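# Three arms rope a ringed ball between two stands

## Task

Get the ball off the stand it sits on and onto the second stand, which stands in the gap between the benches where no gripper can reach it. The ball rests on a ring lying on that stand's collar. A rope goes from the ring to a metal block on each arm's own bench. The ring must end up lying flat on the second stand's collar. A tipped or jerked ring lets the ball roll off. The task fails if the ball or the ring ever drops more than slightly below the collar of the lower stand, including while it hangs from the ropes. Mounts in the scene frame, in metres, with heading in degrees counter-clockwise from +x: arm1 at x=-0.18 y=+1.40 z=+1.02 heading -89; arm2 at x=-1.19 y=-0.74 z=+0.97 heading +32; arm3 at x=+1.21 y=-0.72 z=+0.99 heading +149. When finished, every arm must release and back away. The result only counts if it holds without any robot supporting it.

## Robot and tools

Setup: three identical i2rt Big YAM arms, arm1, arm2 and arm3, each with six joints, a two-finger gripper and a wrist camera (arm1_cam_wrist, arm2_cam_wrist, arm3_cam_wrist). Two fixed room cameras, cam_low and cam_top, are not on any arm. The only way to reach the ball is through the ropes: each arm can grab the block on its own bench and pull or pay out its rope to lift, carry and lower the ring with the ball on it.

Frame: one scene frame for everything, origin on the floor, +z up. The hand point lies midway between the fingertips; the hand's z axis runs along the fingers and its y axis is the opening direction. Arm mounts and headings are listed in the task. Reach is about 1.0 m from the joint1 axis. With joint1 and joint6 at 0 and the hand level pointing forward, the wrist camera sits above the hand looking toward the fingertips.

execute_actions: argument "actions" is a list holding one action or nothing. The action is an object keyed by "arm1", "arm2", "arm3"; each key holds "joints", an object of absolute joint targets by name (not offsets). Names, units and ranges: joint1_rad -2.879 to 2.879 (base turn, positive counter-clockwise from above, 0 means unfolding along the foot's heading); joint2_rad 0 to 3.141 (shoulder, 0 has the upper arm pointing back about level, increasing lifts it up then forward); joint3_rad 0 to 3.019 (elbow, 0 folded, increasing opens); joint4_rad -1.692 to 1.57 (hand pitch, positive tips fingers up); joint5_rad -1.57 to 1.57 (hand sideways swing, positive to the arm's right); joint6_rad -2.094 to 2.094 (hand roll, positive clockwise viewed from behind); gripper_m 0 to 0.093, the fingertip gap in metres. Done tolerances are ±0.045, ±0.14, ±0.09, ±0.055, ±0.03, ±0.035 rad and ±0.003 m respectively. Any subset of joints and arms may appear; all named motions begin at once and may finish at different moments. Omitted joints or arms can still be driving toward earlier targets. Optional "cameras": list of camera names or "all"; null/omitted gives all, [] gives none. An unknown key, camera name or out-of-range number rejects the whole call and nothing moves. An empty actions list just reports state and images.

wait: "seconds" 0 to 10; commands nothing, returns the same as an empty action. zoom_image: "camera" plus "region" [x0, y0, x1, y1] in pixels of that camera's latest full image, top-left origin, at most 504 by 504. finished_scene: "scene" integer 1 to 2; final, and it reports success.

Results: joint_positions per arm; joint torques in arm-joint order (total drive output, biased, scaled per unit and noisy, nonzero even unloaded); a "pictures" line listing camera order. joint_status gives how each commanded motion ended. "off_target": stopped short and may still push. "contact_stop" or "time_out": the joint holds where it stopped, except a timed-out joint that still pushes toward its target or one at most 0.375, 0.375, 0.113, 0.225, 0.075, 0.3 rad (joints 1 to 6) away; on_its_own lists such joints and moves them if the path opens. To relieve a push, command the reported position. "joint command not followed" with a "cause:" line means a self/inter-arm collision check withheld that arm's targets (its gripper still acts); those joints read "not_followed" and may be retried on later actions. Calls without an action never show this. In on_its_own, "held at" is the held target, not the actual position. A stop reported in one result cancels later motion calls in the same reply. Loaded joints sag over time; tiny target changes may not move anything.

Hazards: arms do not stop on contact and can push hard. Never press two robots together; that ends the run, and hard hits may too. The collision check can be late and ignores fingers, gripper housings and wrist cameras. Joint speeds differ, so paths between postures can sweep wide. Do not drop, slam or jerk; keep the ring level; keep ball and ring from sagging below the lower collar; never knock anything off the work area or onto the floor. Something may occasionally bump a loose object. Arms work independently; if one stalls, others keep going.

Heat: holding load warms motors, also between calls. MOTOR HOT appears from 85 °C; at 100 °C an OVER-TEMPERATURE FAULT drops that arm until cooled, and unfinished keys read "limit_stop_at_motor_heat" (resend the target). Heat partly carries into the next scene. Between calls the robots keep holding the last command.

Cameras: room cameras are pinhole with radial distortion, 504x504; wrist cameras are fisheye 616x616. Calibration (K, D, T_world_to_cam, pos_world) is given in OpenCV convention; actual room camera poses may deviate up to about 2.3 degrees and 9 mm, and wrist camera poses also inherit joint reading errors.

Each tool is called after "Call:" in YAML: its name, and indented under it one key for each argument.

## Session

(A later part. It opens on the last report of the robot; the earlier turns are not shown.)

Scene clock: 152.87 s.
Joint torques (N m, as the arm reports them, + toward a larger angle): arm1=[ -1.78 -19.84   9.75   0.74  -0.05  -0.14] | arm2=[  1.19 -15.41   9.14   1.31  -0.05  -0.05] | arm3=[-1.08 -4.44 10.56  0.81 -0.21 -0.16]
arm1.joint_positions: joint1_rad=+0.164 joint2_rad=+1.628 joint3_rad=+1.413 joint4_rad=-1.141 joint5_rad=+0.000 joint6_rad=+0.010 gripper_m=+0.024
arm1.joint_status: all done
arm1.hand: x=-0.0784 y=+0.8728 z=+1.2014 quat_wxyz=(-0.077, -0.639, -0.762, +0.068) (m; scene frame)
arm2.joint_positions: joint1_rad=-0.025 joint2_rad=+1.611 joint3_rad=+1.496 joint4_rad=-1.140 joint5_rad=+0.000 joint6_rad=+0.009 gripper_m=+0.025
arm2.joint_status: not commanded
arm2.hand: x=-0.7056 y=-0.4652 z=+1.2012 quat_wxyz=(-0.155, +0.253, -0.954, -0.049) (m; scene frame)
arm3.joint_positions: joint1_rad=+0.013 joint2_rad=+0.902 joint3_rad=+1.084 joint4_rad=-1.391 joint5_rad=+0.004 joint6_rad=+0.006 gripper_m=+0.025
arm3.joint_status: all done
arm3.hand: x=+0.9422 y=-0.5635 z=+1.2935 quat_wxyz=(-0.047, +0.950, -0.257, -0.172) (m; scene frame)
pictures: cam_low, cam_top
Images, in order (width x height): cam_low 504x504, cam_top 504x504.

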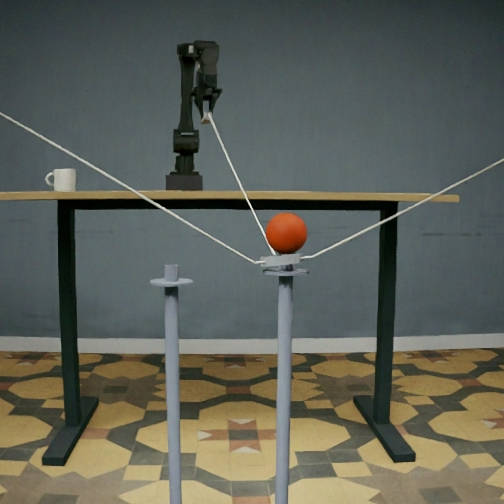

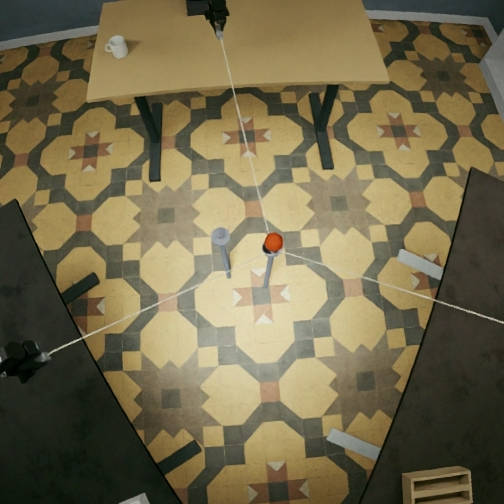

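Call:
execute_actions:
  actions:
    - {"arm1":{"joints":{"joint2_rad":1.57}},"arm2":{"joints":{"joint2_rad":1.57,"joint4_rad":-1.09}},"arm3":{"joints":{"joint2_rad":0.84}}}
  cameras: ["cam_low","cam_top"]

Call:
zoom_image:
  camera: "cam_low"
  region: [130,190,340,320]

Call:
zoom_image:
  camera: "cam_top"
  region: [200,200,320,290]

Scene clock: 162.57 s.
Joint torques (N m, as the arm reports them, + toward a larger angle): arm1=[ -1.83 -20.59   9.82   0.73  -0.05  -0.14] | arm2=[  1.47 -16.89   9.2    2.57  -0.06  -0.03] | arm3=[-1.25 -3.82 10.56  0.83 -0.21 -0.16]
arm1.joint_positions: joint1_rad=+0.164 joint2_rad=+1.610 joint3_rad=+1.413 joint4_rad=-1.141 joint5_rad=+0.000 joint6_rad=+0.010 gripper_m=+0.024
arm1.joint_status: all done
arm1.hand: x=-0.0785 y=+0.8738 z=+1.2106 quat_wxyz=(-0.084, -0.638, -0.761, +0.074) (m; scene frame)
arm2.joint_positions: joint1_rad=-0.025 joint2_rad=+1.609 joint3_rad=+1.496 joint4_rad=-1.110 joint5_rad=+0.000 joint6_rad=+0.009 gripper_m=+0.025
arm2.joint_status: all done
arm2.hand: x=-0.6998 y=-0.4618 z=+1.2049 quat_wxyz=(-0.170, +0.253, -0.951, -0.053) (m; scene frame)
arm3.joint_positions: joint1_rad=+0.013 joint2_rad=+0.856 joint3_rad=+1.084 joint4_rad=-1.391 joint5_rad=+0.004 joint6_rad=+0.006 gripper_m=+0.025
arm3.joint_status: all done
arm3.hand: x=+0.9496 y=-0.5678 z=+1.3064 quat_wxyz=(-0.052, +0.946, -0.256, -0.194) (m; scene frame)
pictures: cam_low, cam_top
Images, in order (width x height): cam_low 504x504, cam_top 504x504.

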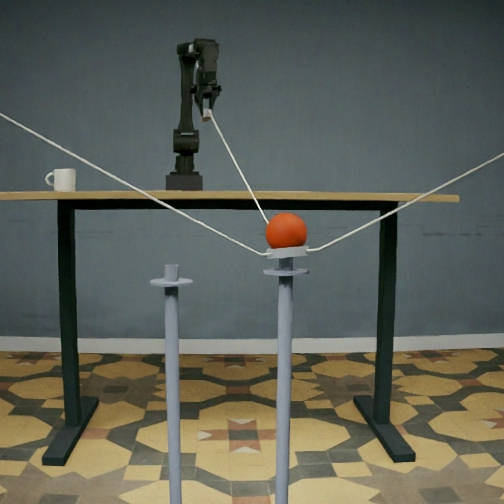

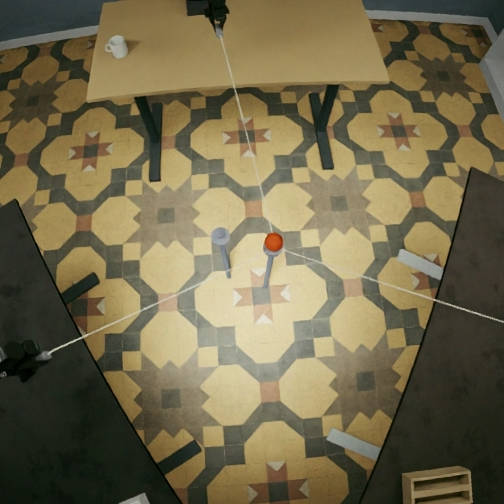

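Region (130, 190, 340, 320) of cam_low's 504x504 image, scaled by 2.400, with more detail than that image has; it fills the top 312 rows of this view, and the rest is white.

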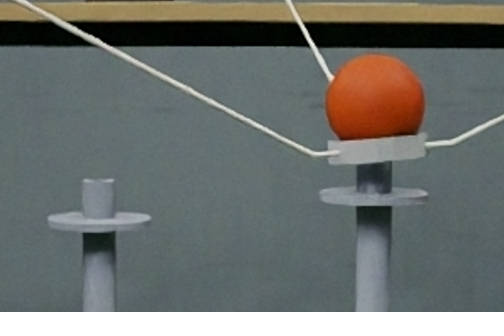

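Region (200, 200, 320, 290) of cam_top's 504x504 image, scaled by 4.200, with more detail than that image has; it fills the top 378 rows of this view, and the rest is white.

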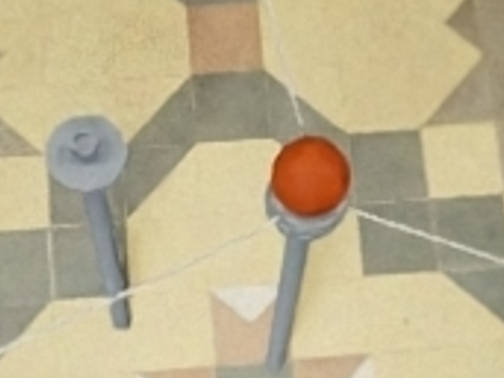

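Call:
execute_actions:
  actions:
    - {"arm1":{"joints":{"joint2_rad":1.52}},"arm2":{"joints":{"joint2_rad":1.49}},"arm3":{"joints":{"joint2_rad":0.78}}}
  cameras: ["cam_low","cam_top"]

Scene clock: 167.57 s.
Joint torques (N m, as the arm reports them, + toward a larger angle): arm1=[ -1.73 -19.25  10.03   0.89  -0.04  -0.14] | arm2=[  1.15 -13.85   9.3    2.61  -0.08  -0.07] | arm3=[-0.98 -3.65 10.57  0.98 -0.17 -0.16]
arm1.joint_positions: joint1_rad=+0.164 joint2_rad=+1.553 joint3_rad=+1.413 joint4_rad=-1.141 joint5_rad=+0.000 joint6_rad=+0.010 gripper_m=+0.024
arm1.joint_status: all done
arm1.hand: x=-0.0791 y=+0.8778 z=+1.2395 quat_wxyz=(-0.106, -0.636, -0.759, +0.092) (m; scene frame)
arm2.joint_positions: joint1_rad=-0.025 joint2_rad=+1.505 joint3_rad=+1.495 joint4_rad=-1.107 joint5_rad=+0.000 joint6_rad=+0.009 gripper_m=+0.025
arm2.joint_status: all done
arm2.hand: x=-0.7112 y=-0.4693 z=+1.2606 quat_wxyz=(-0.220, +0.250, -0.941, -0.067) (m; scene frame)
arm3.joint_positions: joint1_rad=+0.013 joint2_rad=+0.798 joint3_rad=+1.084 joint4_rad=-1.391 joint5_rad=+0.004 joint6_rad=+0.006 gripper_m=+0.025
arm3.joint_status: all done
arm3.hand: x=+0.9596 y=-0.5735 z=+1.3221 quat_wxyz=(-0.060, +0.939, -0.255, -0.221) (m; scene frame)
pictures: cam_low, cam_top
Images, in order (width x height): cam_low 504x504, cam_top 504x504.

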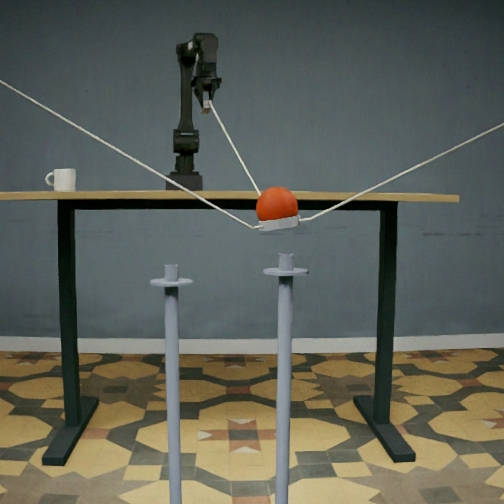

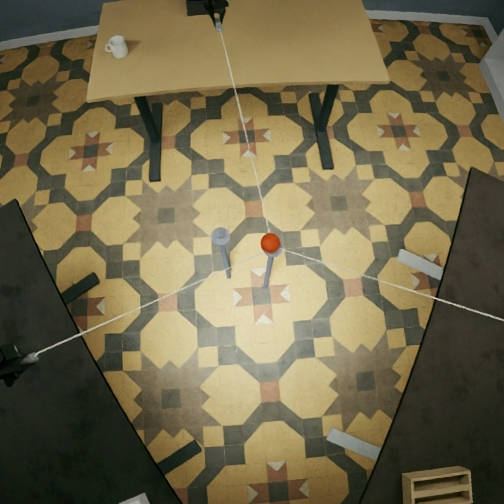

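Call:
execute_actions:
  actions:
    - {"arm1":{"joints":{"joint1_rad":0.065,"joint2_rad":1.47,"joint3_rad":1.36}},"arm2":{"joints":{"joint1_rad":0.05,"joint2_rad":1.41,"joint3_rad":1.42,"joint4_rad":-1.15}},"arm3":{"joints":{"joint1_rad":0.05,"joint2_rad":0.93,"joint3_rad":1.16,"joint4_rad":-1.33}}}
  cameras: ["cam_low"]

Call:
execute_actions:
  actions:
    - {"arm1":{"joints":{"joint1_rad":-0.035,"joint2_rad":1.42,"joint3_rad":1.31}},"arm2":{"joints":{"joint1_rad":0.135,"joint2_rad":1.33,"joint3_rad":1.36,"joint4_rad":-1.18}},"arm3":{"joints":{"joint1_rad":0.08,"joint2_rad":1.06,"joint3_rad":1.23,"joint4_rad":-1.28}}}
  cameras: ["cam_low","cam_top"]

Scene clock: 192.37 s.
Joint torques (N m, as the arm reports them, + toward a larger angle): arm1=[ -1.33 -19.13   9.73   0.8   -0.04  -0.13] | arm2=[  0.78 -14.27   9.2    1.27  -0.06  -0.05] | arm3=[-0.49 -6.63 14.97  1.28 -0.18 -0.17]
arm1.joint_positions: joint1_rad=+0.060 joint2_rad=+1.513 joint3_rad=+1.355 joint4_rad=-1.141 joint5_rad=-0.001 joint6_rad=+0.010 gripper_m=+0.024
arm1.joint_status: all done
arm1.hand: x=-0.1357 y=+0.8910 z=+1.2343 quat_wxyz=(-0.094, -0.676, -0.725, +0.091) (m; scene frame)
arm2.joint_positions: joint1_rad=+0.056 joint2_rad=+1.445 joint3_rad=+1.414 joint4_rad=-1.135 joint5_rad=+0.001 joint6_rad=+0.009 gripper_m=+0.025
arm2.joint_status: all done
arm2.hand: x=-0.7632 y=-0.4510 z=+1.2495 quat_wxyz=(-0.195, +0.289, -0.935, -0.068) (m; scene frame)
arm3.joint_positions: joint1_rad=+0.041 joint2_rad=+0.961 joint3_rad=+1.087 joint4_rad=-1.334 joint5_rad=+0.004 joint6_rad=+0.006 gripper_m=+0.025
arm3.joint_status: all done
arm3.hand: x=+0.9172 y=-0.5599 z=+1.2828 quat_wxyz=(-0.044, +0.953, -0.244, -0.173) (m; scene frame)
pictures: cam_low
Images, in order (width x height): cam_low 504x504.

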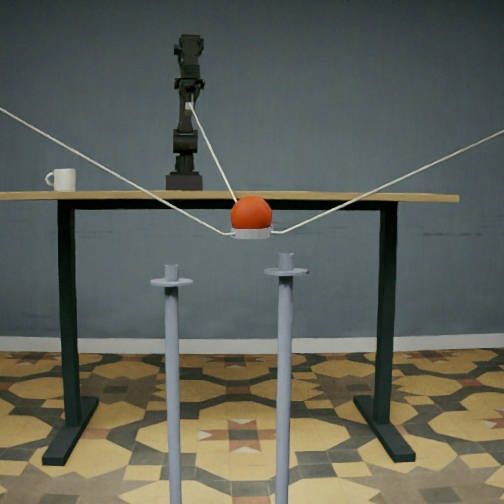

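Scene clock: 193.40 s.
Joint torques (N m, as the arm reports them, + toward a larger angle): arm1=[ -1.59 -18.06   9.84   0.82  -0.01  -0.12] | arm2=[  0.63 -12.2    9.37   1.08  -0.09  -0.05] | arm3=[-0.26 -7.79 14.37  1.24 -0.2  -0.15]
arm1.joint_positions: joint1_rad=-0.040 joint2_rad=+1.456 joint3_rad=+1.304 joint4_rad=-1.141 joint5_rad=-0.001 joint6_rad=+0.009 gripper_m=+0.024
arm1.joint_status: all done
arm1.hand: x=-0.1858 y=+0.9094 z=+1.2400 quat_wxyz=(-0.092, -0.710, -0.691, +0.099) (m; scene frame)
arm2.joint_positions: joint1_rad=+0.140 joint2_rad=+1.355 joint3_rad=+1.353 joint4_rad=-1.164 joint5_rad=+0.001 joint6_rad=+0.009 gripper_m=+0.025
arm2.joint_status: all done
arm2.hand: x=-0.8163 y=-0.4385 z=+1.2615 quat_wxyz=(-0.193, +0.328, -0.921, -0.076) (m; scene frame)
arm3.joint_positions: joint1_rad=+0.072 joint2_rad=+1.082 joint3_rad=+1.166 joint4_rad=-1.284 joint5_rad=+0.004 joint6_rad=+0.006 gripper_m=+0.025
arm3.joint_status: all done
arm3.hand: x=+0.8705 y=-0.5477 z=+1.2839 quat_wxyz=(-0.042, +0.956, -0.229, -0.177) (m; scene frame)
pictures: cam_low, cam_top
Images, in order (width x height): cam_low 504x504, cam_top 504x504.

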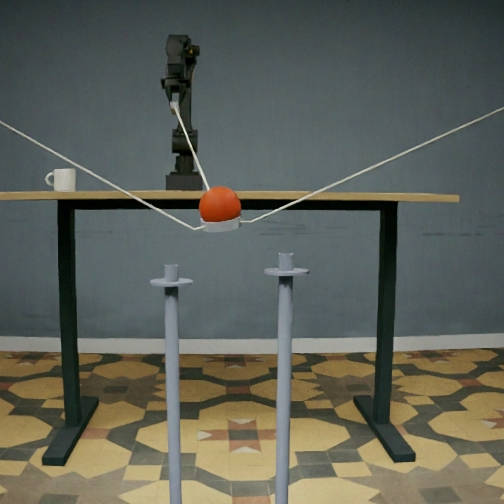

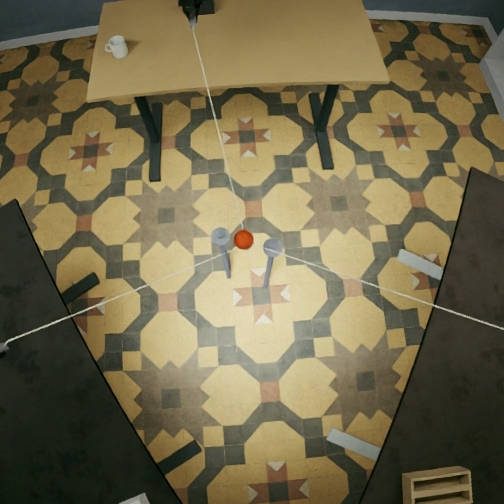

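Call:
execute_actions:
  actions:
    - {"arm1":{"joints":{"joint1_rad":-0.13,"joint2_rad":1.40,"joint3_rad":1.28}},"arm2":{"joints":{"joint1_rad":0.23,"joint2_rad":1.27,"joint3_rad":1.30,"joint4_rad":-1.21}},"arm3":{"joints":{"joint1_rad":0.10,"joint2_rad":1.21,"joint3_rad":1.30,"joint4_rad":-1.23}}}
  cameras: []

Call:
execute_actions:
  actions:
    - {"arm1":{"joints":{"joint1_rad":-0.21,"joint2_rad":1.38,"joint3_rad":1.255}},"arm2":{"joints":{"joint1_rad":0.31,"joint2_rad":1.21,"joint3_rad":1.25,"joint4_rad":-1.24}},"arm3":{"joints":{"joint1_rad":0.12,"joint2_rad":1.33,"joint3_rad":1.37,"joint4_rad":-1.19}}}
  cameras: ["cam_low","cam_top"]

Scene clock: 208.17 s.
Joint torques (N m, as the arm reports them, + toward a larger angle): arm1=[ -1.65 -18.24   9.6    0.79   0.03  -0.11] | arm2=[  1.02 -11.05   9.37   1.19  -0.11  -0.05] | arm3=[ -0.06 -10.6   14.06   1.1   -0.21  -0.17]
arm1.joint_positions: joint1_rad=-0.133 joint2_rad=+1.444 joint3_rad=+1.277 joint4_rad=-1.141 joint5_rad=-0.002 joint6_rad=+0.008 gripper_m=+0.024
arm1.joint_status: all done
arm1.hand: x=-0.2302 y=+0.9216 z=+1.2341 quat_wxyz=(-0.083, -0.742, -0.659, +0.098) (m; scene frame)
arm2.joint_positions: joint1_rad=+0.234 joint2_rad=+1.302 joint3_rad=+1.295 joint4_rad=-1.194 joint5_rad=+0.002 joint6_rad=+0.009 gripper_m=+0.025
arm2.joint_status: all done
arm2.hand: x=-0.8669 y=-0.4249 z=+1.2547 quat_wxyz=(-0.174, +0.373, -0.908, -0.077) (m; scene frame)
arm3.joint_positions: joint1_rad=+0.090 joint2_rad=+1.240 joint3_rad=+1.238 joint4_rad=-1.232 joint5_rad=+0.004 joint6_rad=+0.006 gripper_m=+0.025
arm3.joint_status: all done
arm3.hand: x=+0.8203 y=-0.5312 z=+1.2625 quat_wxyz=(-0.037, +0.961, -0.221, -0.162) (m; scene frame)
pictures: none
No camera images: the call's "cameras" was empty. Leave "cameras" out to get every camera's image.

Scene clock: 209.23 s.
Joint torques (N m, as the arm reports them, + toward a larger angle): arm1=[ -1.89 -17.42   9.57   0.8    0.06  -0.11] | arm2=[  1.4  -11.22   9.31   1.01  -0.13  -0.04] | arm3=[ -0.14 -11.64  14.22   1.18  -0.2   -0.17]
arm1.joint_positions: joint1_rad=-0.210 joint2_rad=+1.420 joint3_rad=+1.251 joint4_rad=-1.141 joint5_rad=-0.003 joint6_rad=+0.007 gripper_m=+0.024
arm1.joint_status: all done
arm1.hand: x=-0.2650 y=+0.9366 z=+1.2339 quat_wxyz=(-0.079, -0.766, -0.630, +0.100) (m; scene frame)
arm2.joint_positions: joint1_rad=+0.311 joint2_rad=+1.236 joint3_rad=+1.244 joint4_rad=-1.223 joint5_rad=+0.003 joint6_rad=+0.009 gripper_m=+0.025
arm2.joint_status: all done
arm2.hand: x=-0.9110 y=-0.4230 z=+1.2564 quat_wxyz=(-0.166, +0.408, -0.894, -0.081) (m; scene frame)
arm3.joint_positions: joint1_rad=+0.110 joint2_rad=+1.353 joint3_rad=+1.307 joint4_rad=-1.192 joint5_rad=+0.004 joint6_rad=+0.006 gripper_m=+0.025
arm3.joint_status: all done
arm3.hand: x=+0.7783 y=-0.5219 z=+1.2492 quat_wxyz=(-0.035, +0.964, -0.211, -0.160) (m; scene frame)
pictures: cam_low, cam_top
Images, in order (width x height): cam_low 504x504, cam_top 504x504.

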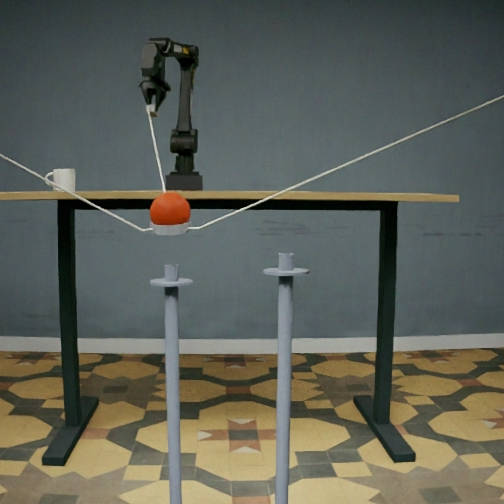

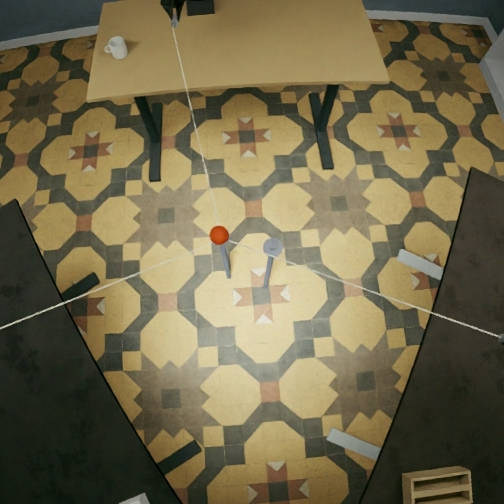

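Call:
execute_actions:
  actions:
    - {"arm1":{"joints":{"joint2_rad":1.45,"joint4_rad":-1.25}},"arm2":{"joints":{"joint1_rad":0.35,"joint2_rad":1.31,"joint4_rad":-1.13}},"arm3":{"joints":{"joint1_rad":0.055,"joint2_rad":1.40,"joint4_rad":-1.13}}}
  cameras: ["cam_low","cam_top"]

Call:
wait:
  seconds: 1

Call:
zoom_image:
  camera: "cam_top"
  region: [180,200,300,290]

Scene clock: 217.93 s.
Joint torques (N m, as the arm reports them, + toward a larger angle): arm1=[ -1.86 -14.73   9.33   0.     0.05  -0.11] | arm2=[  1.69 -11.62   9.27   2.32  -0.14  -0.05] | arm3=[ -0.35 -12.22  14.13   1.38  -0.21  -0.16]
arm1.joint_positions: joint1_rad=-0.210 joint2_rad=+1.459 joint3_rad=+1.251 joint4_rad=-1.227 joint5_rad=-0.003 joint6_rad=+0.006 gripper_m=+0.024
arm1.joint_status: all done
arm1.hand: x=-0.2618 y=+0.9546 z=+1.2128 quat_wxyz=(-0.039, -0.771, -0.634, +0.052) (m; scene frame)
arm2.joint_positions: joint1_rad=+0.343 joint2_rad=+1.330 joint3_rad=+1.244 joint4_rad=-1.145 joint5_rad=+0.003 joint6_rad=+0.009 gripper_m=+0.025
arm2.joint_status: all done
arm2.hand: x=-0.9026 y=-0.3893 z=+1.2234 quat_wxyz=(-0.157, +0.423, -0.889, -0.080) (m; scene frame)
arm3.joint_positions: joint1_rad=+0.053 joint2_rad=+1.419 joint3_rad=+1.307 joint4_rad=-1.136 joint5_rad=+0.004 joint6_rad=+0.006 gripper_m=+0.025
arm3.joint_status: all done
arm3.hand: x=+0.7715 y=-0.4879 z=+1.2233 quat_wxyz=(-0.039, +0.958, -0.239, -0.154) (m; scene frame)
pictures: cam_low, cam_top
Images, in order (width x height): cam_low 504x504, cam_top 504x504.

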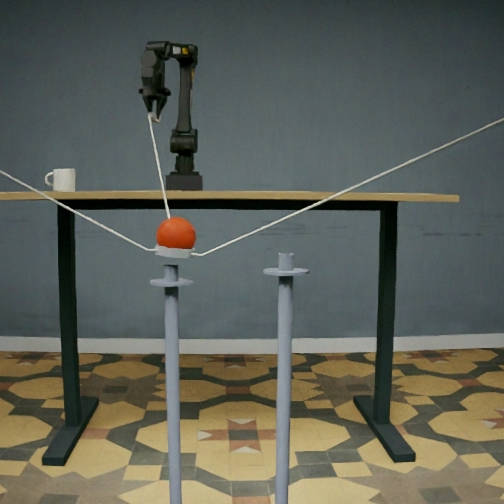

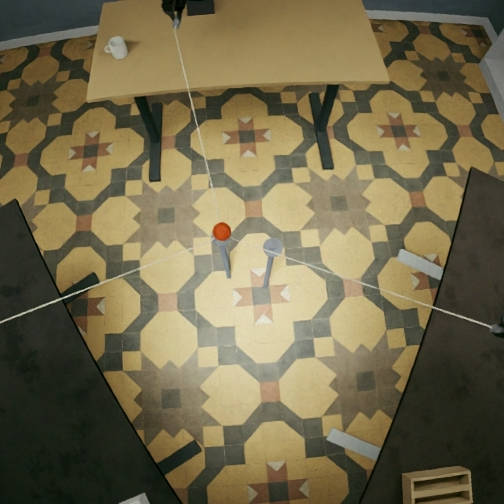

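Scene clock: 218.93 s.
Joint torques (N m, as the arm reports them, + toward a larger angle): arm1=[ -1.87 -14.63   9.35  -0.01   0.06  -0.11] | arm2=[  1.78 -11.51   9.28   2.31  -0.13  -0.03] | arm3=[ -0.49 -12.56  14.11   1.2   -0.21  -0.15]
arm1.joint_positions: joint1_rad=-0.210 joint2_rad=+1.459 joint3_rad=+1.251 joint4_rad=-1.227 joint5_rad=-0.003 joint6_rad=+0.006 gripper_m=+0.024
arm1.joint_status: all done
arm1.hand: x=-0.2618 y=+0.9546 z=+1.2128 quat_wxyz=(-0.039, -0.771, -0.634, +0.052) (m; scene frame)
arm2.joint_positions: joint1_rad=+0.343 joint2_rad=+1.330 joint3_rad=+1.244 joint4_rad=-1.145 joint5_rad=+0.003 joint6_rad=+0.009 gripper_m=+0.025
arm2.joint_status: all done
arm2.hand: x=-0.9026 y=-0.3893 z=+1.2234 quat_wxyz=(-0.157, +0.423, -0.889, -0.080) (m; scene frame)
arm3.joint_positions: joint1_rad=+0.053 joint2_rad=+1.419 joint3_rad=+1.307 joint4_rad=-1.136 joint5_rad=+0.004 joint6_rad=+0.006 gripper_m=+0.025
arm3.joint_status: all done
arm3.hand: x=+0.7715 y=-0.4879 z=+1.2233 quat_wxyz=(-0.039, +0.958, -0.239, -0.154) (m; scene frame)
wait: 1.00 s; at rest by 0.27 s
pictures: arm1_cam_wrist, arm2_cam_wrist, arm3_cam_wrist, cam_low, cam_top
camera_calibration (this result's frames):
arm1_cam_wrist: T_world_to_cam=[[-0.981118, 0.193396, 0.0021597, -0.442807], [0.171679, 0.865696, 0.47021, -1.34248], [0.0890671, 0.461702, -0.882552, 0.776806], [0, 0, 0, 1]] pos_world=[-0.273158, 0.889164, 1.31778]
arm2_cam_wrist: T_world_to_cam=[[0.777461, -0.628843, -0.0105539, 0.467837], [-0.604258, -0.75151, 0.264773, -1.15768], [-0.174432, -0.199474, -0.964253, 1.07017], [0, 0, 0, 1]] pos_world=[-0.876592, -0.362343, 1.34337]
arm3_cam_wrist: T_world_to_cam=[[0.462734, 0.886494, -0.00238662, 0.0777523], [0.847679, -0.441682, 0.293865, -1.22459], [0.259455, -0.138004, -0.955844, 1.02532], [0, 0, 0, 1]] pos_world=[0.736053, -0.468306, 1.3401]
Images, in order (width x height): arm1_cam_wrist 616x616, arm2_cam_wrist 616x616, arm3_cam_wrist 616x616, cam_low 504x504, cam_top 504x504.

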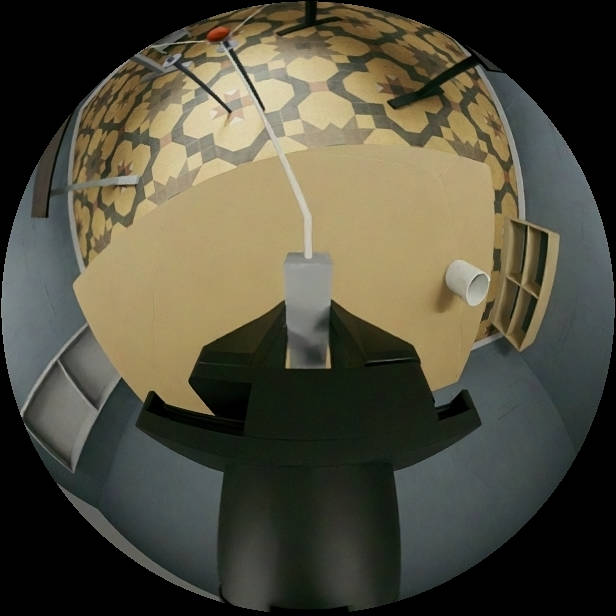

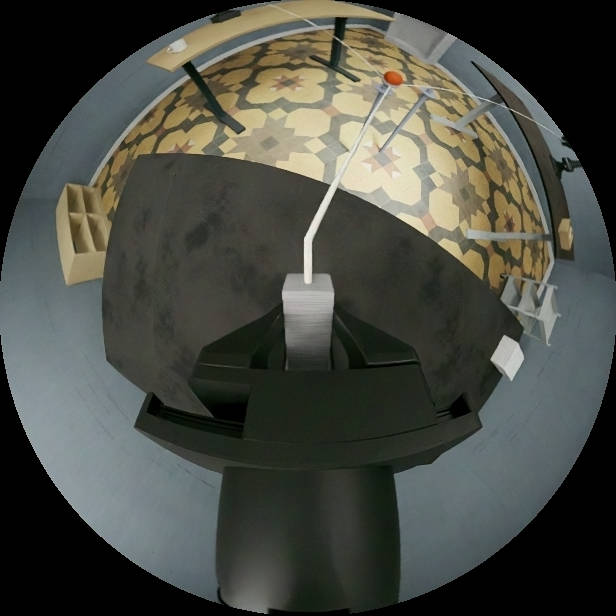

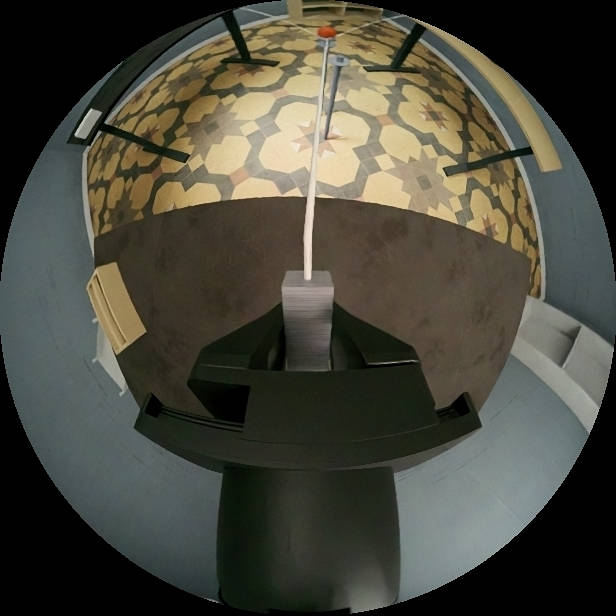

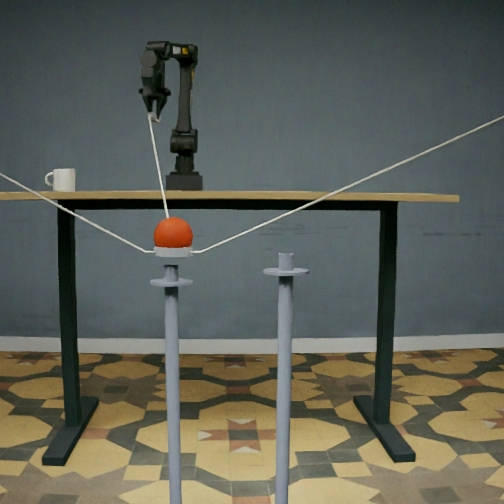

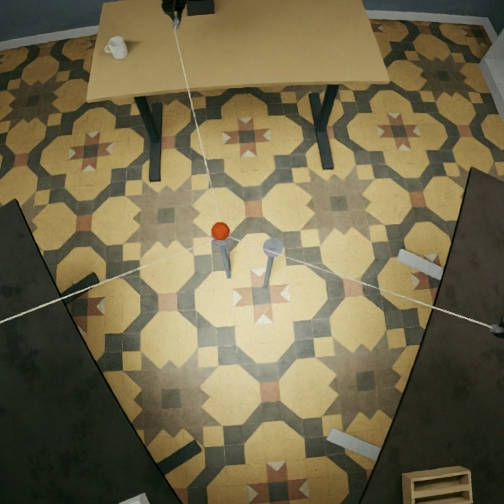

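Region (180, 200, 300, 290) of cam_top's 504x504 image, scaled by 4.200, with more detail than that image has; it fills the top 378 rows of this view, and the rest is white.

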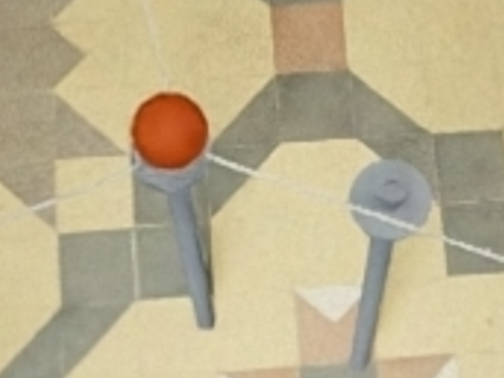

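Call:
execute_actions:
  actions:
    - {"arm1":{"joints":{"joint1_rad":-0.225,"joint2_rad":1.495}},"arm2":{"joints":{"joint2_rad":1.35}},"arm3":{"joints":{"joint2_rad":1.455}}}
  cameras: ["cam_low","cam_top"]

Call:
zoom_image:
  camera: "cam_low"
  region: [110,190,260,310]

Scene clock: 225.57 s.
Joint torques (N m, as the arm reports them, + toward a larger angle): arm1=[ -2.8  -15.15   9.11   0.08   0.06  -0.11] | arm2=[ 2.02 -9.71  9.28  2.28 -0.13 -0.04] | arm3=[ -0.63 -12.13  13.93   1.18  -0.21  -0.16]
arm1.joint_positions: joint1_rad=-0.213 joint2_rad=+1.503 joint3_rad=+1.251 joint4_rad=-1.230 joint5_rad=-0.003 joint6_rad=+0.006 gripper_m=+0.024
arm1.joint_status: all done
arm1.hand: x=-0.2638 y=+0.9534 z=+1.1934 quat_wxyz=(-0.024, -0.773, -0.633, +0.034) (m; scene frame)
arm2.joint_positions: joint1_rad=+0.343 joint2_rad=+1.348 joint3_rad=+1.244 joint4_rad=-1.145 joint5_rad=+0.003 joint6_rad=+0.009 gripper_m=+0.025
arm2.joint_status: all done
arm2.hand: x=-0.9013 y=-0.3876 z=+1.2157 quat_wxyz=(-0.149, +0.424, -0.890, -0.076) (m; scene frame)
arm3.joint_positions: joint1_rad=+0.053 joint2_rad=+1.465 joint3_rad=+1.307 joint4_rad=-1.136 joint5_rad=+0.004 joint6_rad=+0.006 gripper_m=+0.025
arm3.joint_status: all done
arm3.hand: x=+0.7676 y=-0.4859 z=+1.2016 quat_wxyz=(-0.033, +0.961, -0.240, -0.132) (m; scene frame)
pictures: cam_low, cam_top
Images, in order (width x height): cam_low 504x504, cam_top 504x504.

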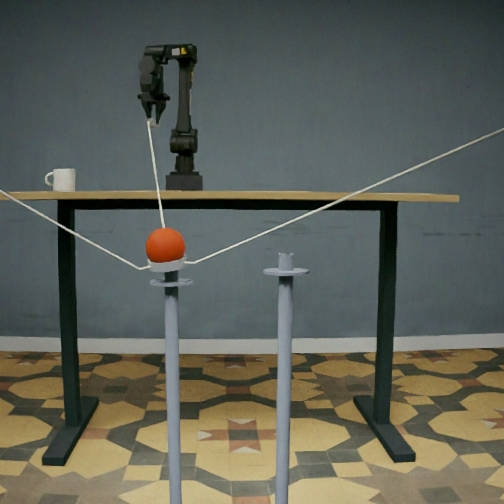

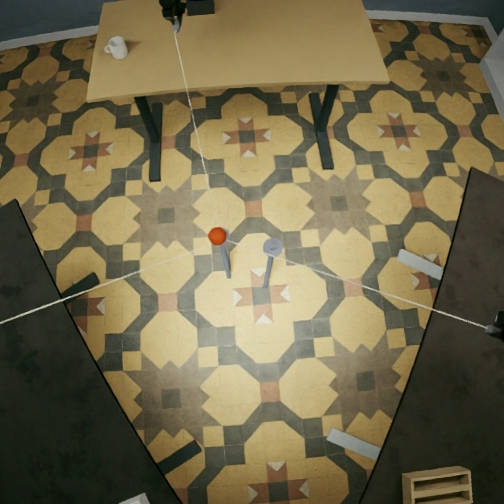

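Region (110, 190, 260, 310) of cam_low's 504x504 image, scaled by 3.360, with more detail than that image has; it fills the top 403 rows of this view, and the rest is white.

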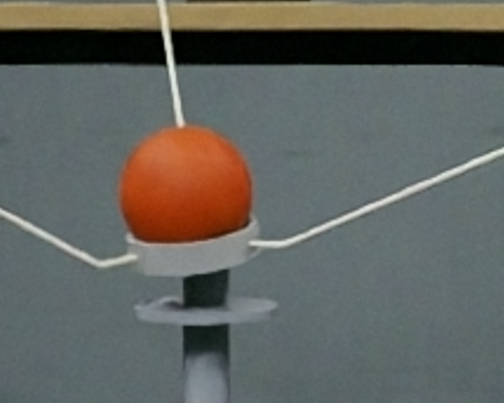

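Call:
execute_actions:
  actions:
    - {"arm1":{"joints":{"joint4_rad":-1.29}},"arm2":{"joints":{"joint4_rad":-1.09}},"arm3":{"joints":{"joint4_rad":-1.18}}}
  cameras: ["cam_low","cam_top"]

Call:
zoom_image:
  camera: "cam_low"
  region: [110,190,260,310]

Scene clock: 231.83 s.
Joint torques (N m, as the arm reports them, + toward a larger angle): arm1=[ -2.89 -15.15   9.11  -0.16   0.05  -0.11] | arm2=[  1.96 -10.03   9.25   2.48  -0.13  -0.04] | arm3=[ -0.85 -12.13  14.01   0.21  -0.2   -0.15]
arm1.joint_positions: joint1_rad=-0.213 joint2_rad=+1.503 joint3_rad=+1.251 joint4_rad=-1.267 joint5_rad=-0.003 joint6_rad=+0.006 gripper_m=+0.024
arm1.joint_status: all done
arm1.hand: x=-0.2621 y=+0.9623 z=+1.1928 quat_wxyz=(-0.012, -0.774, -0.633, +0.020) (m; scene frame)
arm2.joint_positions: joint1_rad=+0.343 joint2_rad=+1.348 joint3_rad=+1.244 joint4_rad=-1.106 joint5_rad=+0.003 joint6_rad=+0.009 gripper_m=+0.025
arm2.joint_status: all done
arm2.hand: x=-0.8957 y=-0.3806 z=+1.2190 quat_wxyz=(-0.167, +0.422, -0.887, -0.084) (m; scene frame)
arm3.joint_positions: joint1_rad=+0.053 joint2_rad=+1.465 joint3_rad=+1.307 joint4_rad=-1.160 joint5_rad=+0.004 joint6_rad=+0.006 gripper_m=+0.025
arm3.joint_status: all done
arm3.hand: x=+0.7727 y=-0.4886 z=+1.2001 quat_wxyz=(-0.030, +0.963, -0.240, -0.120) (m; scene frame)
pictures: cam_low, cam_top
Images, in order (width x height): cam_low 504x504, cam_top 504x504.

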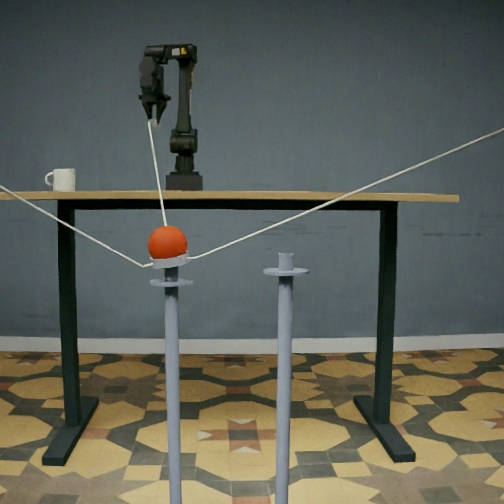

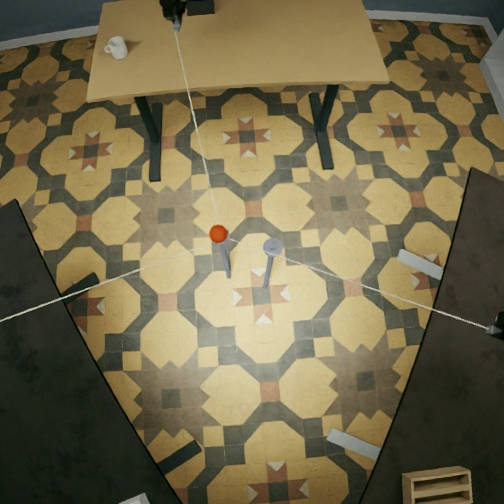

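Region (110, 190, 260, 310) of cam_low's 504x504 image, scaled by 3.360, with more detail than that image has; it fills the top 403 rows of this view, and the rest is white.

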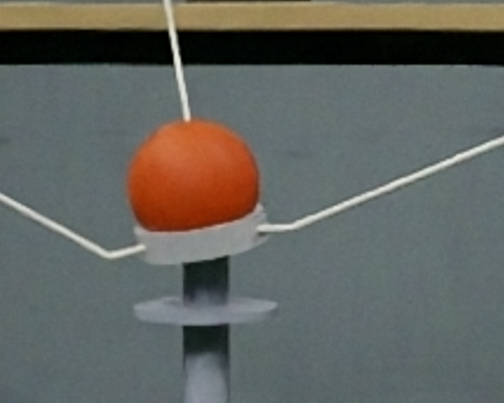

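More of the same shift.

Call:
execute_actions:
  actions:
    - {"arm1":{"joints":{"joint4_rad":-1.315,"joint1_rad":-0.2}},"arm2":{"joints":{"joint4_rad":-1.05}},"arm3":{"joints":{"joint4_rad":-1.2}}}
  cameras: ["cam_low","cam_top"]

Call:
zoom_image:
  camera: "cam_low"
  region: [110,190,260,310]

Call:
zoom_image:
  camera: "cam_top"
  region: [180,200,300,290]

Scene clock: 239.60 s.
Joint torques (N m, as the arm reports them, + toward a larger angle): arm1=[ -1.73 -15.04   9.07  -0.31   0.06  -0.1 ] | arm2=[ 1.7  -9.93  9.33  2.52 -0.13 -0.05] | arm3=[ -0.49 -12.04  13.93   0.21  -0.19  -0.15]
arm1.joint_positions: joint1_rad=-0.202 joint2_rad=+1.503 joint3_rad=+1.251 joint4_rad=-1.289 joint5_rad=-0.003 joint6_rad=+0.006 gripper_m=+0.024
arm1.joint_status: all done
arm1.hand: x=-0.2563 y=+0.9667 z=+1.1926 quat_wxyz=(-0.005, -0.770, -0.638, +0.011) (m; scene frame)
arm2.joint_positions: joint1_rad=+0.343 joint2_rad=+1.348 joint3_rad=+1.244 joint4_rad=-1.069 joint5_rad=+0.003 joint6_rad=+0.009 gripper_m=+0.025
arm2.joint_status: all done
arm2.hand: x=-0.8904 y=-0.3740 z=+1.2226 quat_wxyz=(-0.183, +0.420, -0.884, -0.092) (m; scene frame)
arm3.joint_positions: joint1_rad=+0.053 joint2_rad=+1.465 joint3_rad=+1.307 joint4_rad=-1.178 joint5_rad=+0.004 joint6_rad=+0.006 gripper_m=+0.025
arm3.joint_status: all done
arm3.hand: x=+0.7766 y=-0.4906 z=+1.1990 quat_wxyz=(-0.028, +0.964, -0.241, -0.111) (m; scene frame)
pictures: cam_low, cam_top
Images, in order (width x height): cam_low 504x504, cam_top 504x504.

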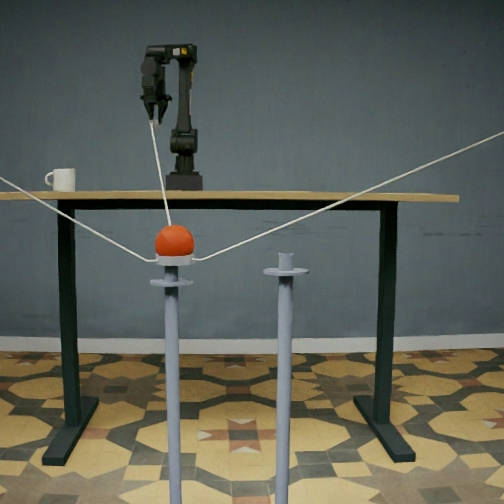

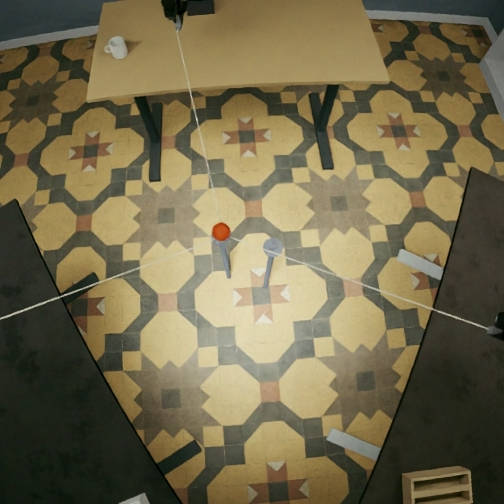

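Region (110, 190, 260, 310) of cam_low's 504x504 image, scaled by 3.360, with more detail than that image has; it fills the top 403 rows of this view, and the rest is white.

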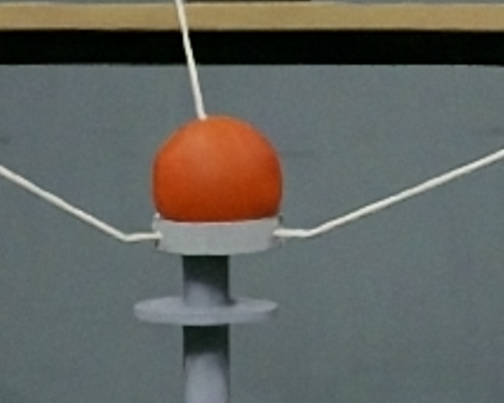

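Region (180, 200, 300, 290) of cam_top's 504x504 image, scaled by 4.200, with more detail than that image has; it fills the top 378 rows of this view, and the rest is white.

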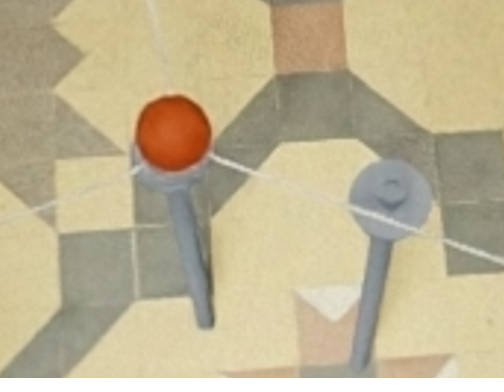

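Call:
execute_actions:
  actions:
    - {"arm1":{"joints":{"joint1_rad":-0.225}},"arm3":{"joints":{"joint4_rad":-1.135}}}
  cameras: ["cam_low","cam_top"]

Call:
zoom_image:
  camera: "cam_low"
  region: [110,190,260,310]

Scene clock: 245.80 s.
Joint torques (N m, as the arm reports them, + toward a larger angle): arm1=[ -2.78 -15.08   9.06  -0.24   0.06  -0.11] | arm2=[  1.67 -10.42   9.37   2.58  -0.14  -0.05] | arm3=[ -0.63 -12.34  13.91   1.21  -0.21  -0.16]
arm1.joint_positions: joint1_rad=-0.213 joint2_rad=+1.503 joint3_rad=+1.251 joint4_rad=-1.291 joint5_rad=-0.003 joint6_rad=+0.006 gripper_m=+0.024
arm1.joint_status: all done
arm1.hand: x=-0.2611 y=+0.9681 z=+1.1927 quat_wxyz=(-0.004, -0.774, -0.633, +0.011) (m; scene frame)
arm2.joint_positions: joint1_rad=+0.343 joint2_rad=+1.348 joint3_rad=+1.244 joint4_rad=-1.069 joint5_rad=+0.003 joint6_rad=+0.009 gripper_m=+0.025
arm2.joint_status: not commanded
arm2.hand: x=-0.8904 y=-0.3740 z=+1.2226 quat_wxyz=(-0.183, +0.420, -0.884, -0.092) (m; scene frame)
arm3.joint_positions: joint1_rad=+0.053 joint2_rad=+1.465 joint3_rad=+1.307 joint4_rad=-1.142 joint5_rad=+0.004 joint6_rad=+0.006 gripper_m=+0.025
arm3.joint_status: all done
arm3.hand: x=+0.7688 y=-0.4866 z=+1.2012 quat_wxyz=(-0.033, +0.962, -0.240, -0.129) (m; scene frame)
pictures: cam_low, cam_top
Images, in order (width x height): cam_low 504x504, cam_top 504x504.

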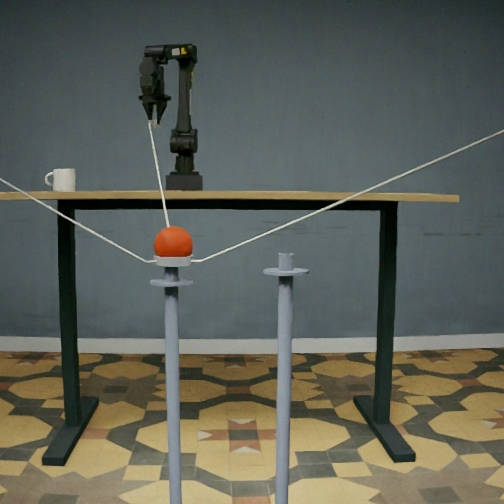

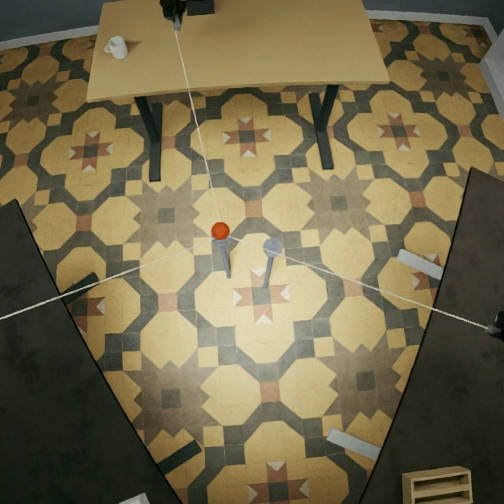

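Region (110, 190, 260, 310) of cam_low's 504x504 image, scaled by 3.360, with more detail than that image has; it fills the top 403 rows of this view, and the rest is white.

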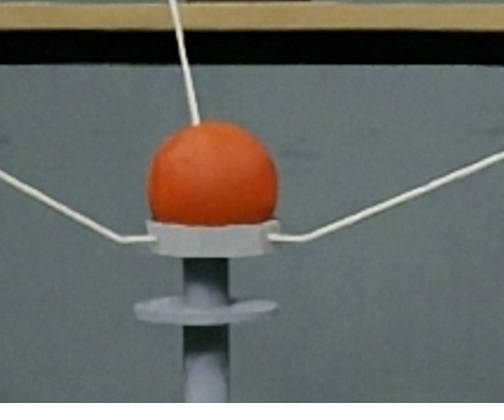

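Lower evenly.

Call:
execute_actions:
  actions:
    - {"arm1":{"joints":{"joint2_rad":1.525}},"arm2":{"joints":{"joint2_rad":1.385}},"arm3":{"joints":{"joint2_rad":1.49}}}
  cameras: ["cam_low","cam_top"]

Call:
zoom_image:
  camera: "cam_low"
  region: [110,190,260,310]

Scene clock: 251.30 s.
Joint torques (N m, as the arm reports them, + toward a larger angle): arm1=[ -2.85 -14.48   8.97  -0.12   0.06  -0.11] | arm2=[  1.82 -11.58   9.5    2.47  -0.13  -0.06] | arm3=[ -0.65 -12.26  13.86   1.19  -0.21  -0.16]
arm1.joint_positions: joint1_rad=-0.213 joint2_rad=+1.525 joint3_rad=+1.251 joint4_rad=-1.295 joint5_rad=-0.003 joint6_rad=+0.006 gripper_m=+0.024
arm1.joint_status: all done
arm1.hand: x=-0.2612 y=+0.9682 z=+1.1835 quat_wxyz=(+0.004, -0.774, -0.633, +0.001) (m; scene frame)
arm2.joint_positions: joint1_rad=+0.343 joint2_rad=+1.385 joint3_rad=+1.244 joint4_rad=-1.069 joint5_rad=+0.003 joint6_rad=+0.009 gripper_m=+0.025
arm2.joint_status: all done
arm2.hand: x=-0.8878 y=-0.3705 z=+1.2054 quat_wxyz=(-0.167, +0.422, -0.887, -0.084) (m; scene frame)
arm3.joint_positions: joint1_rad=+0.053 joint2_rad=+1.493 joint3_rad=+1.307 joint4_rad=-1.142 joint5_rad=+0.004 joint6_rad=+0.006 gripper_m=+0.025
arm3.joint_status: all done
arm3.hand: x=+0.7669 y=-0.4856 z=+1.1883 quat_wxyz=(-0.029, +0.963, -0.240, -0.116) (m; scene frame)
pictures: cam_low, cam_top
Images, in order (width x height): cam_low 504x504, cam_top 504x504.

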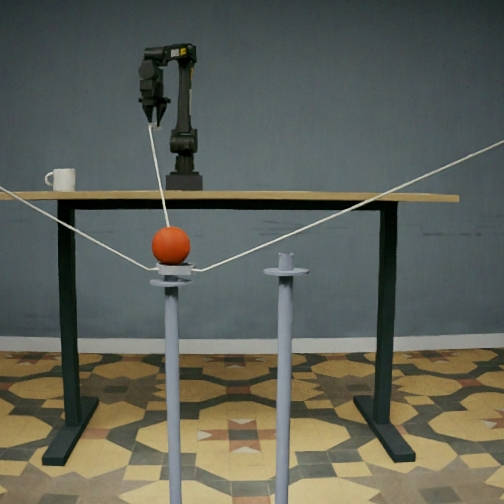

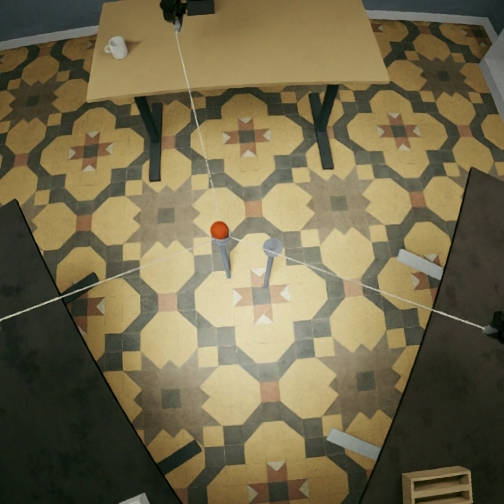

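Region (110, 190, 260, 310) of cam_low's 504x504 image, scaled by 3.360, with more detail than that image has; it fills the top 403 rows of this view, and the rest is white.

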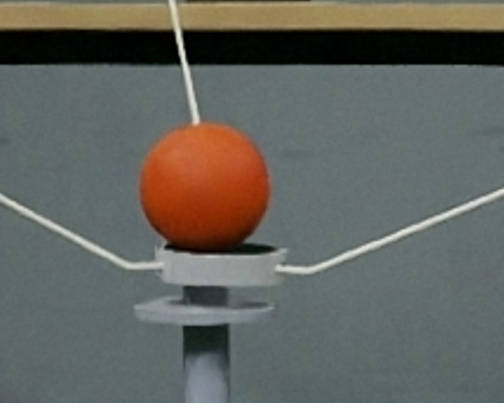

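Call:
execute_actions:
  actions:
    - {"arm1":{"joints":{"joint2_rad":1.6,"joint4_rad":-1.2}},"arm2":{"joints":{"joint2_rad":1.46}},"arm3":{"joints":{"joint2_rad":1.58,"joint4_rad":-1.05}}}
  cameras: ["cam_low"]

Call:
execute_actions:
  actions:
    - {"arm1":{"joints":{"joint1_rad":0,"joint2_rad":1.97,"joint3_rad":1.4,"joint4_rad":-0.75}},"arm2":{"joints":{"joint1_rad":0.1,"joint2_rad":1.94,"joint3_rad":1.43,"joint4_rad":-0.9}},"arm3":{"joints":{"joint1_rad":0.05,"joint2_rad":1.92,"joint3_rad":1.44,"joint4_rad":-0.8}}}
  cameras: ["cam_low","cam_top"]

Scene clock: 261.43 s.
Joint torques (N m, as the arm reports them, + toward a larger angle): arm1=[ -2.68 -16.62   8.85   1.37   0.03  -0.11] | arm2=[  1.89 -11.54   9.05   2.42  -0.13  -0.05] | arm3=[ -0.42 -14.35  13.54   1.49  -0.21  -0.13]
arm1.joint_positions: joint1_rad=-0.216 joint2_rad=+1.610 joint3_rad=+1.250 joint4_rad=-1.215 joint5_rad=-0.002 joint6_rad=+0.006 gripper_m=+0.024
arm1.joint_status: all done
arm1.hand: x=-0.2668 y=+0.9490 z=+1.1463 quat_wxyz=(+0.006, -0.775, -0.632, -0.001) (m; scene frame)
arm2.joint_positions: joint1_rad=+0.343 joint2_rad=+1.465 joint3_rad=+1.244 joint4_rad=-1.069 joint5_rad=+0.002 joint6_rad=+0.009 gripper_m=+0.025
arm2.joint_status: all done
arm2.hand: x=-0.8837 y=-0.3647 z=+1.1684 quat_wxyz=(-0.131, +0.425, -0.893, -0.067) (m; scene frame)
arm3.joint_positions: joint1_rad=+0.053 joint2_rad=+1.595 joint3_rad=+1.307 joint4_rad=-1.067 joint5_rad=+0.004 joint6_rad=+0.006 gripper_m=+0.025
arm3.joint_status: all done
arm3.hand: x=+0.7464 y=-0.4749 z=+1.1428 quat_wxyz=(-0.026, +0.965, -0.241, -0.103) (m; scene frame)
pictures: cam_low
Images, in order (width x height): cam_low 504x504.

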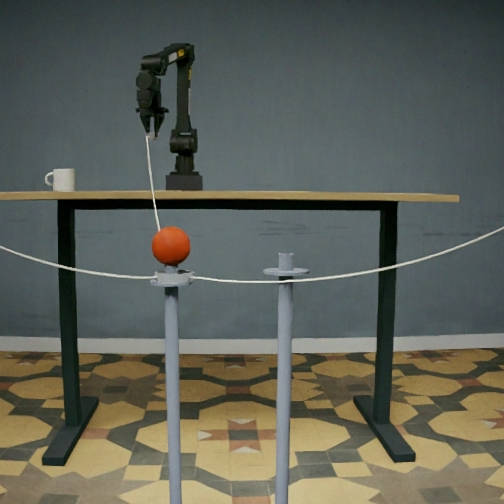

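Scene clock: 262.87 s.
Joint torques (N m, as the arm reports them, + toward a larger angle): arm1=[ -2.17 -23.96  10.4    1.86  -0.01  -0.1 ] | arm2=[  0.59 -19.69   9.07   1.42  -0.11  -0.04] | arm3=[ -0.84 -19.69  10.28   1.43  -0.21  -0.15]
arm1.joint_positions: joint1_rad=+0.002 joint2_rad=+2.004 joint3_rad=+1.364 joint4_rad=-0.770 joint5_rad=-0.001 joint6_rad=+0.006 gripper_m=+0.024
arm1.joint_status: all done
arm1.hand: x=-0.1654 y=+0.8141 z=+0.9938 quat_wxyz=(-0.052, -0.699, -0.711, +0.056) (m; scene frame)
arm2.joint_positions: joint1_rad=+0.101 joint2_rad=+1.969 joint3_rad=+1.410 joint4_rad=-0.906 joint5_rad=+0.002 joint6_rad=+0.009 gripper_m=+0.025
arm2.joint_status: all done
arm2.hand: x=-0.7284 y=-0.3906 z=+0.9800 quat_wxyz=(-0.054, +0.318, -0.946, -0.024) (m; scene frame)
arm3.joint_positions: joint1_rad=+0.053 joint2_rad=+1.958 joint3_rad=+1.406 joint4_rad=-0.817 joint5_rad=+0.004 joint6_rad=+0.006 gripper_m=+0.025
arm3.joint_status: all done
arm3.hand: x=+0.6719 y=-0.4360 z=+0.9984 quat_wxyz=(-0.025, +0.965, -0.241, -0.096) (m; scene frame)
pictures: cam_low, cam_top
Images, in order (width x height): cam_low 504x504, cam_top 504x504.

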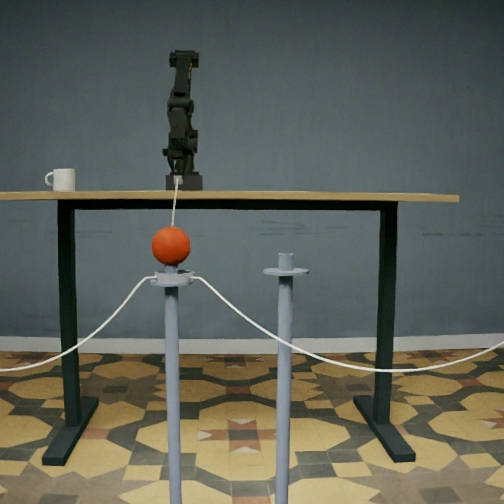

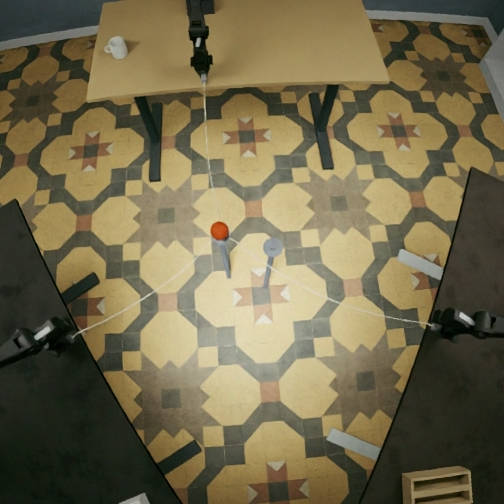

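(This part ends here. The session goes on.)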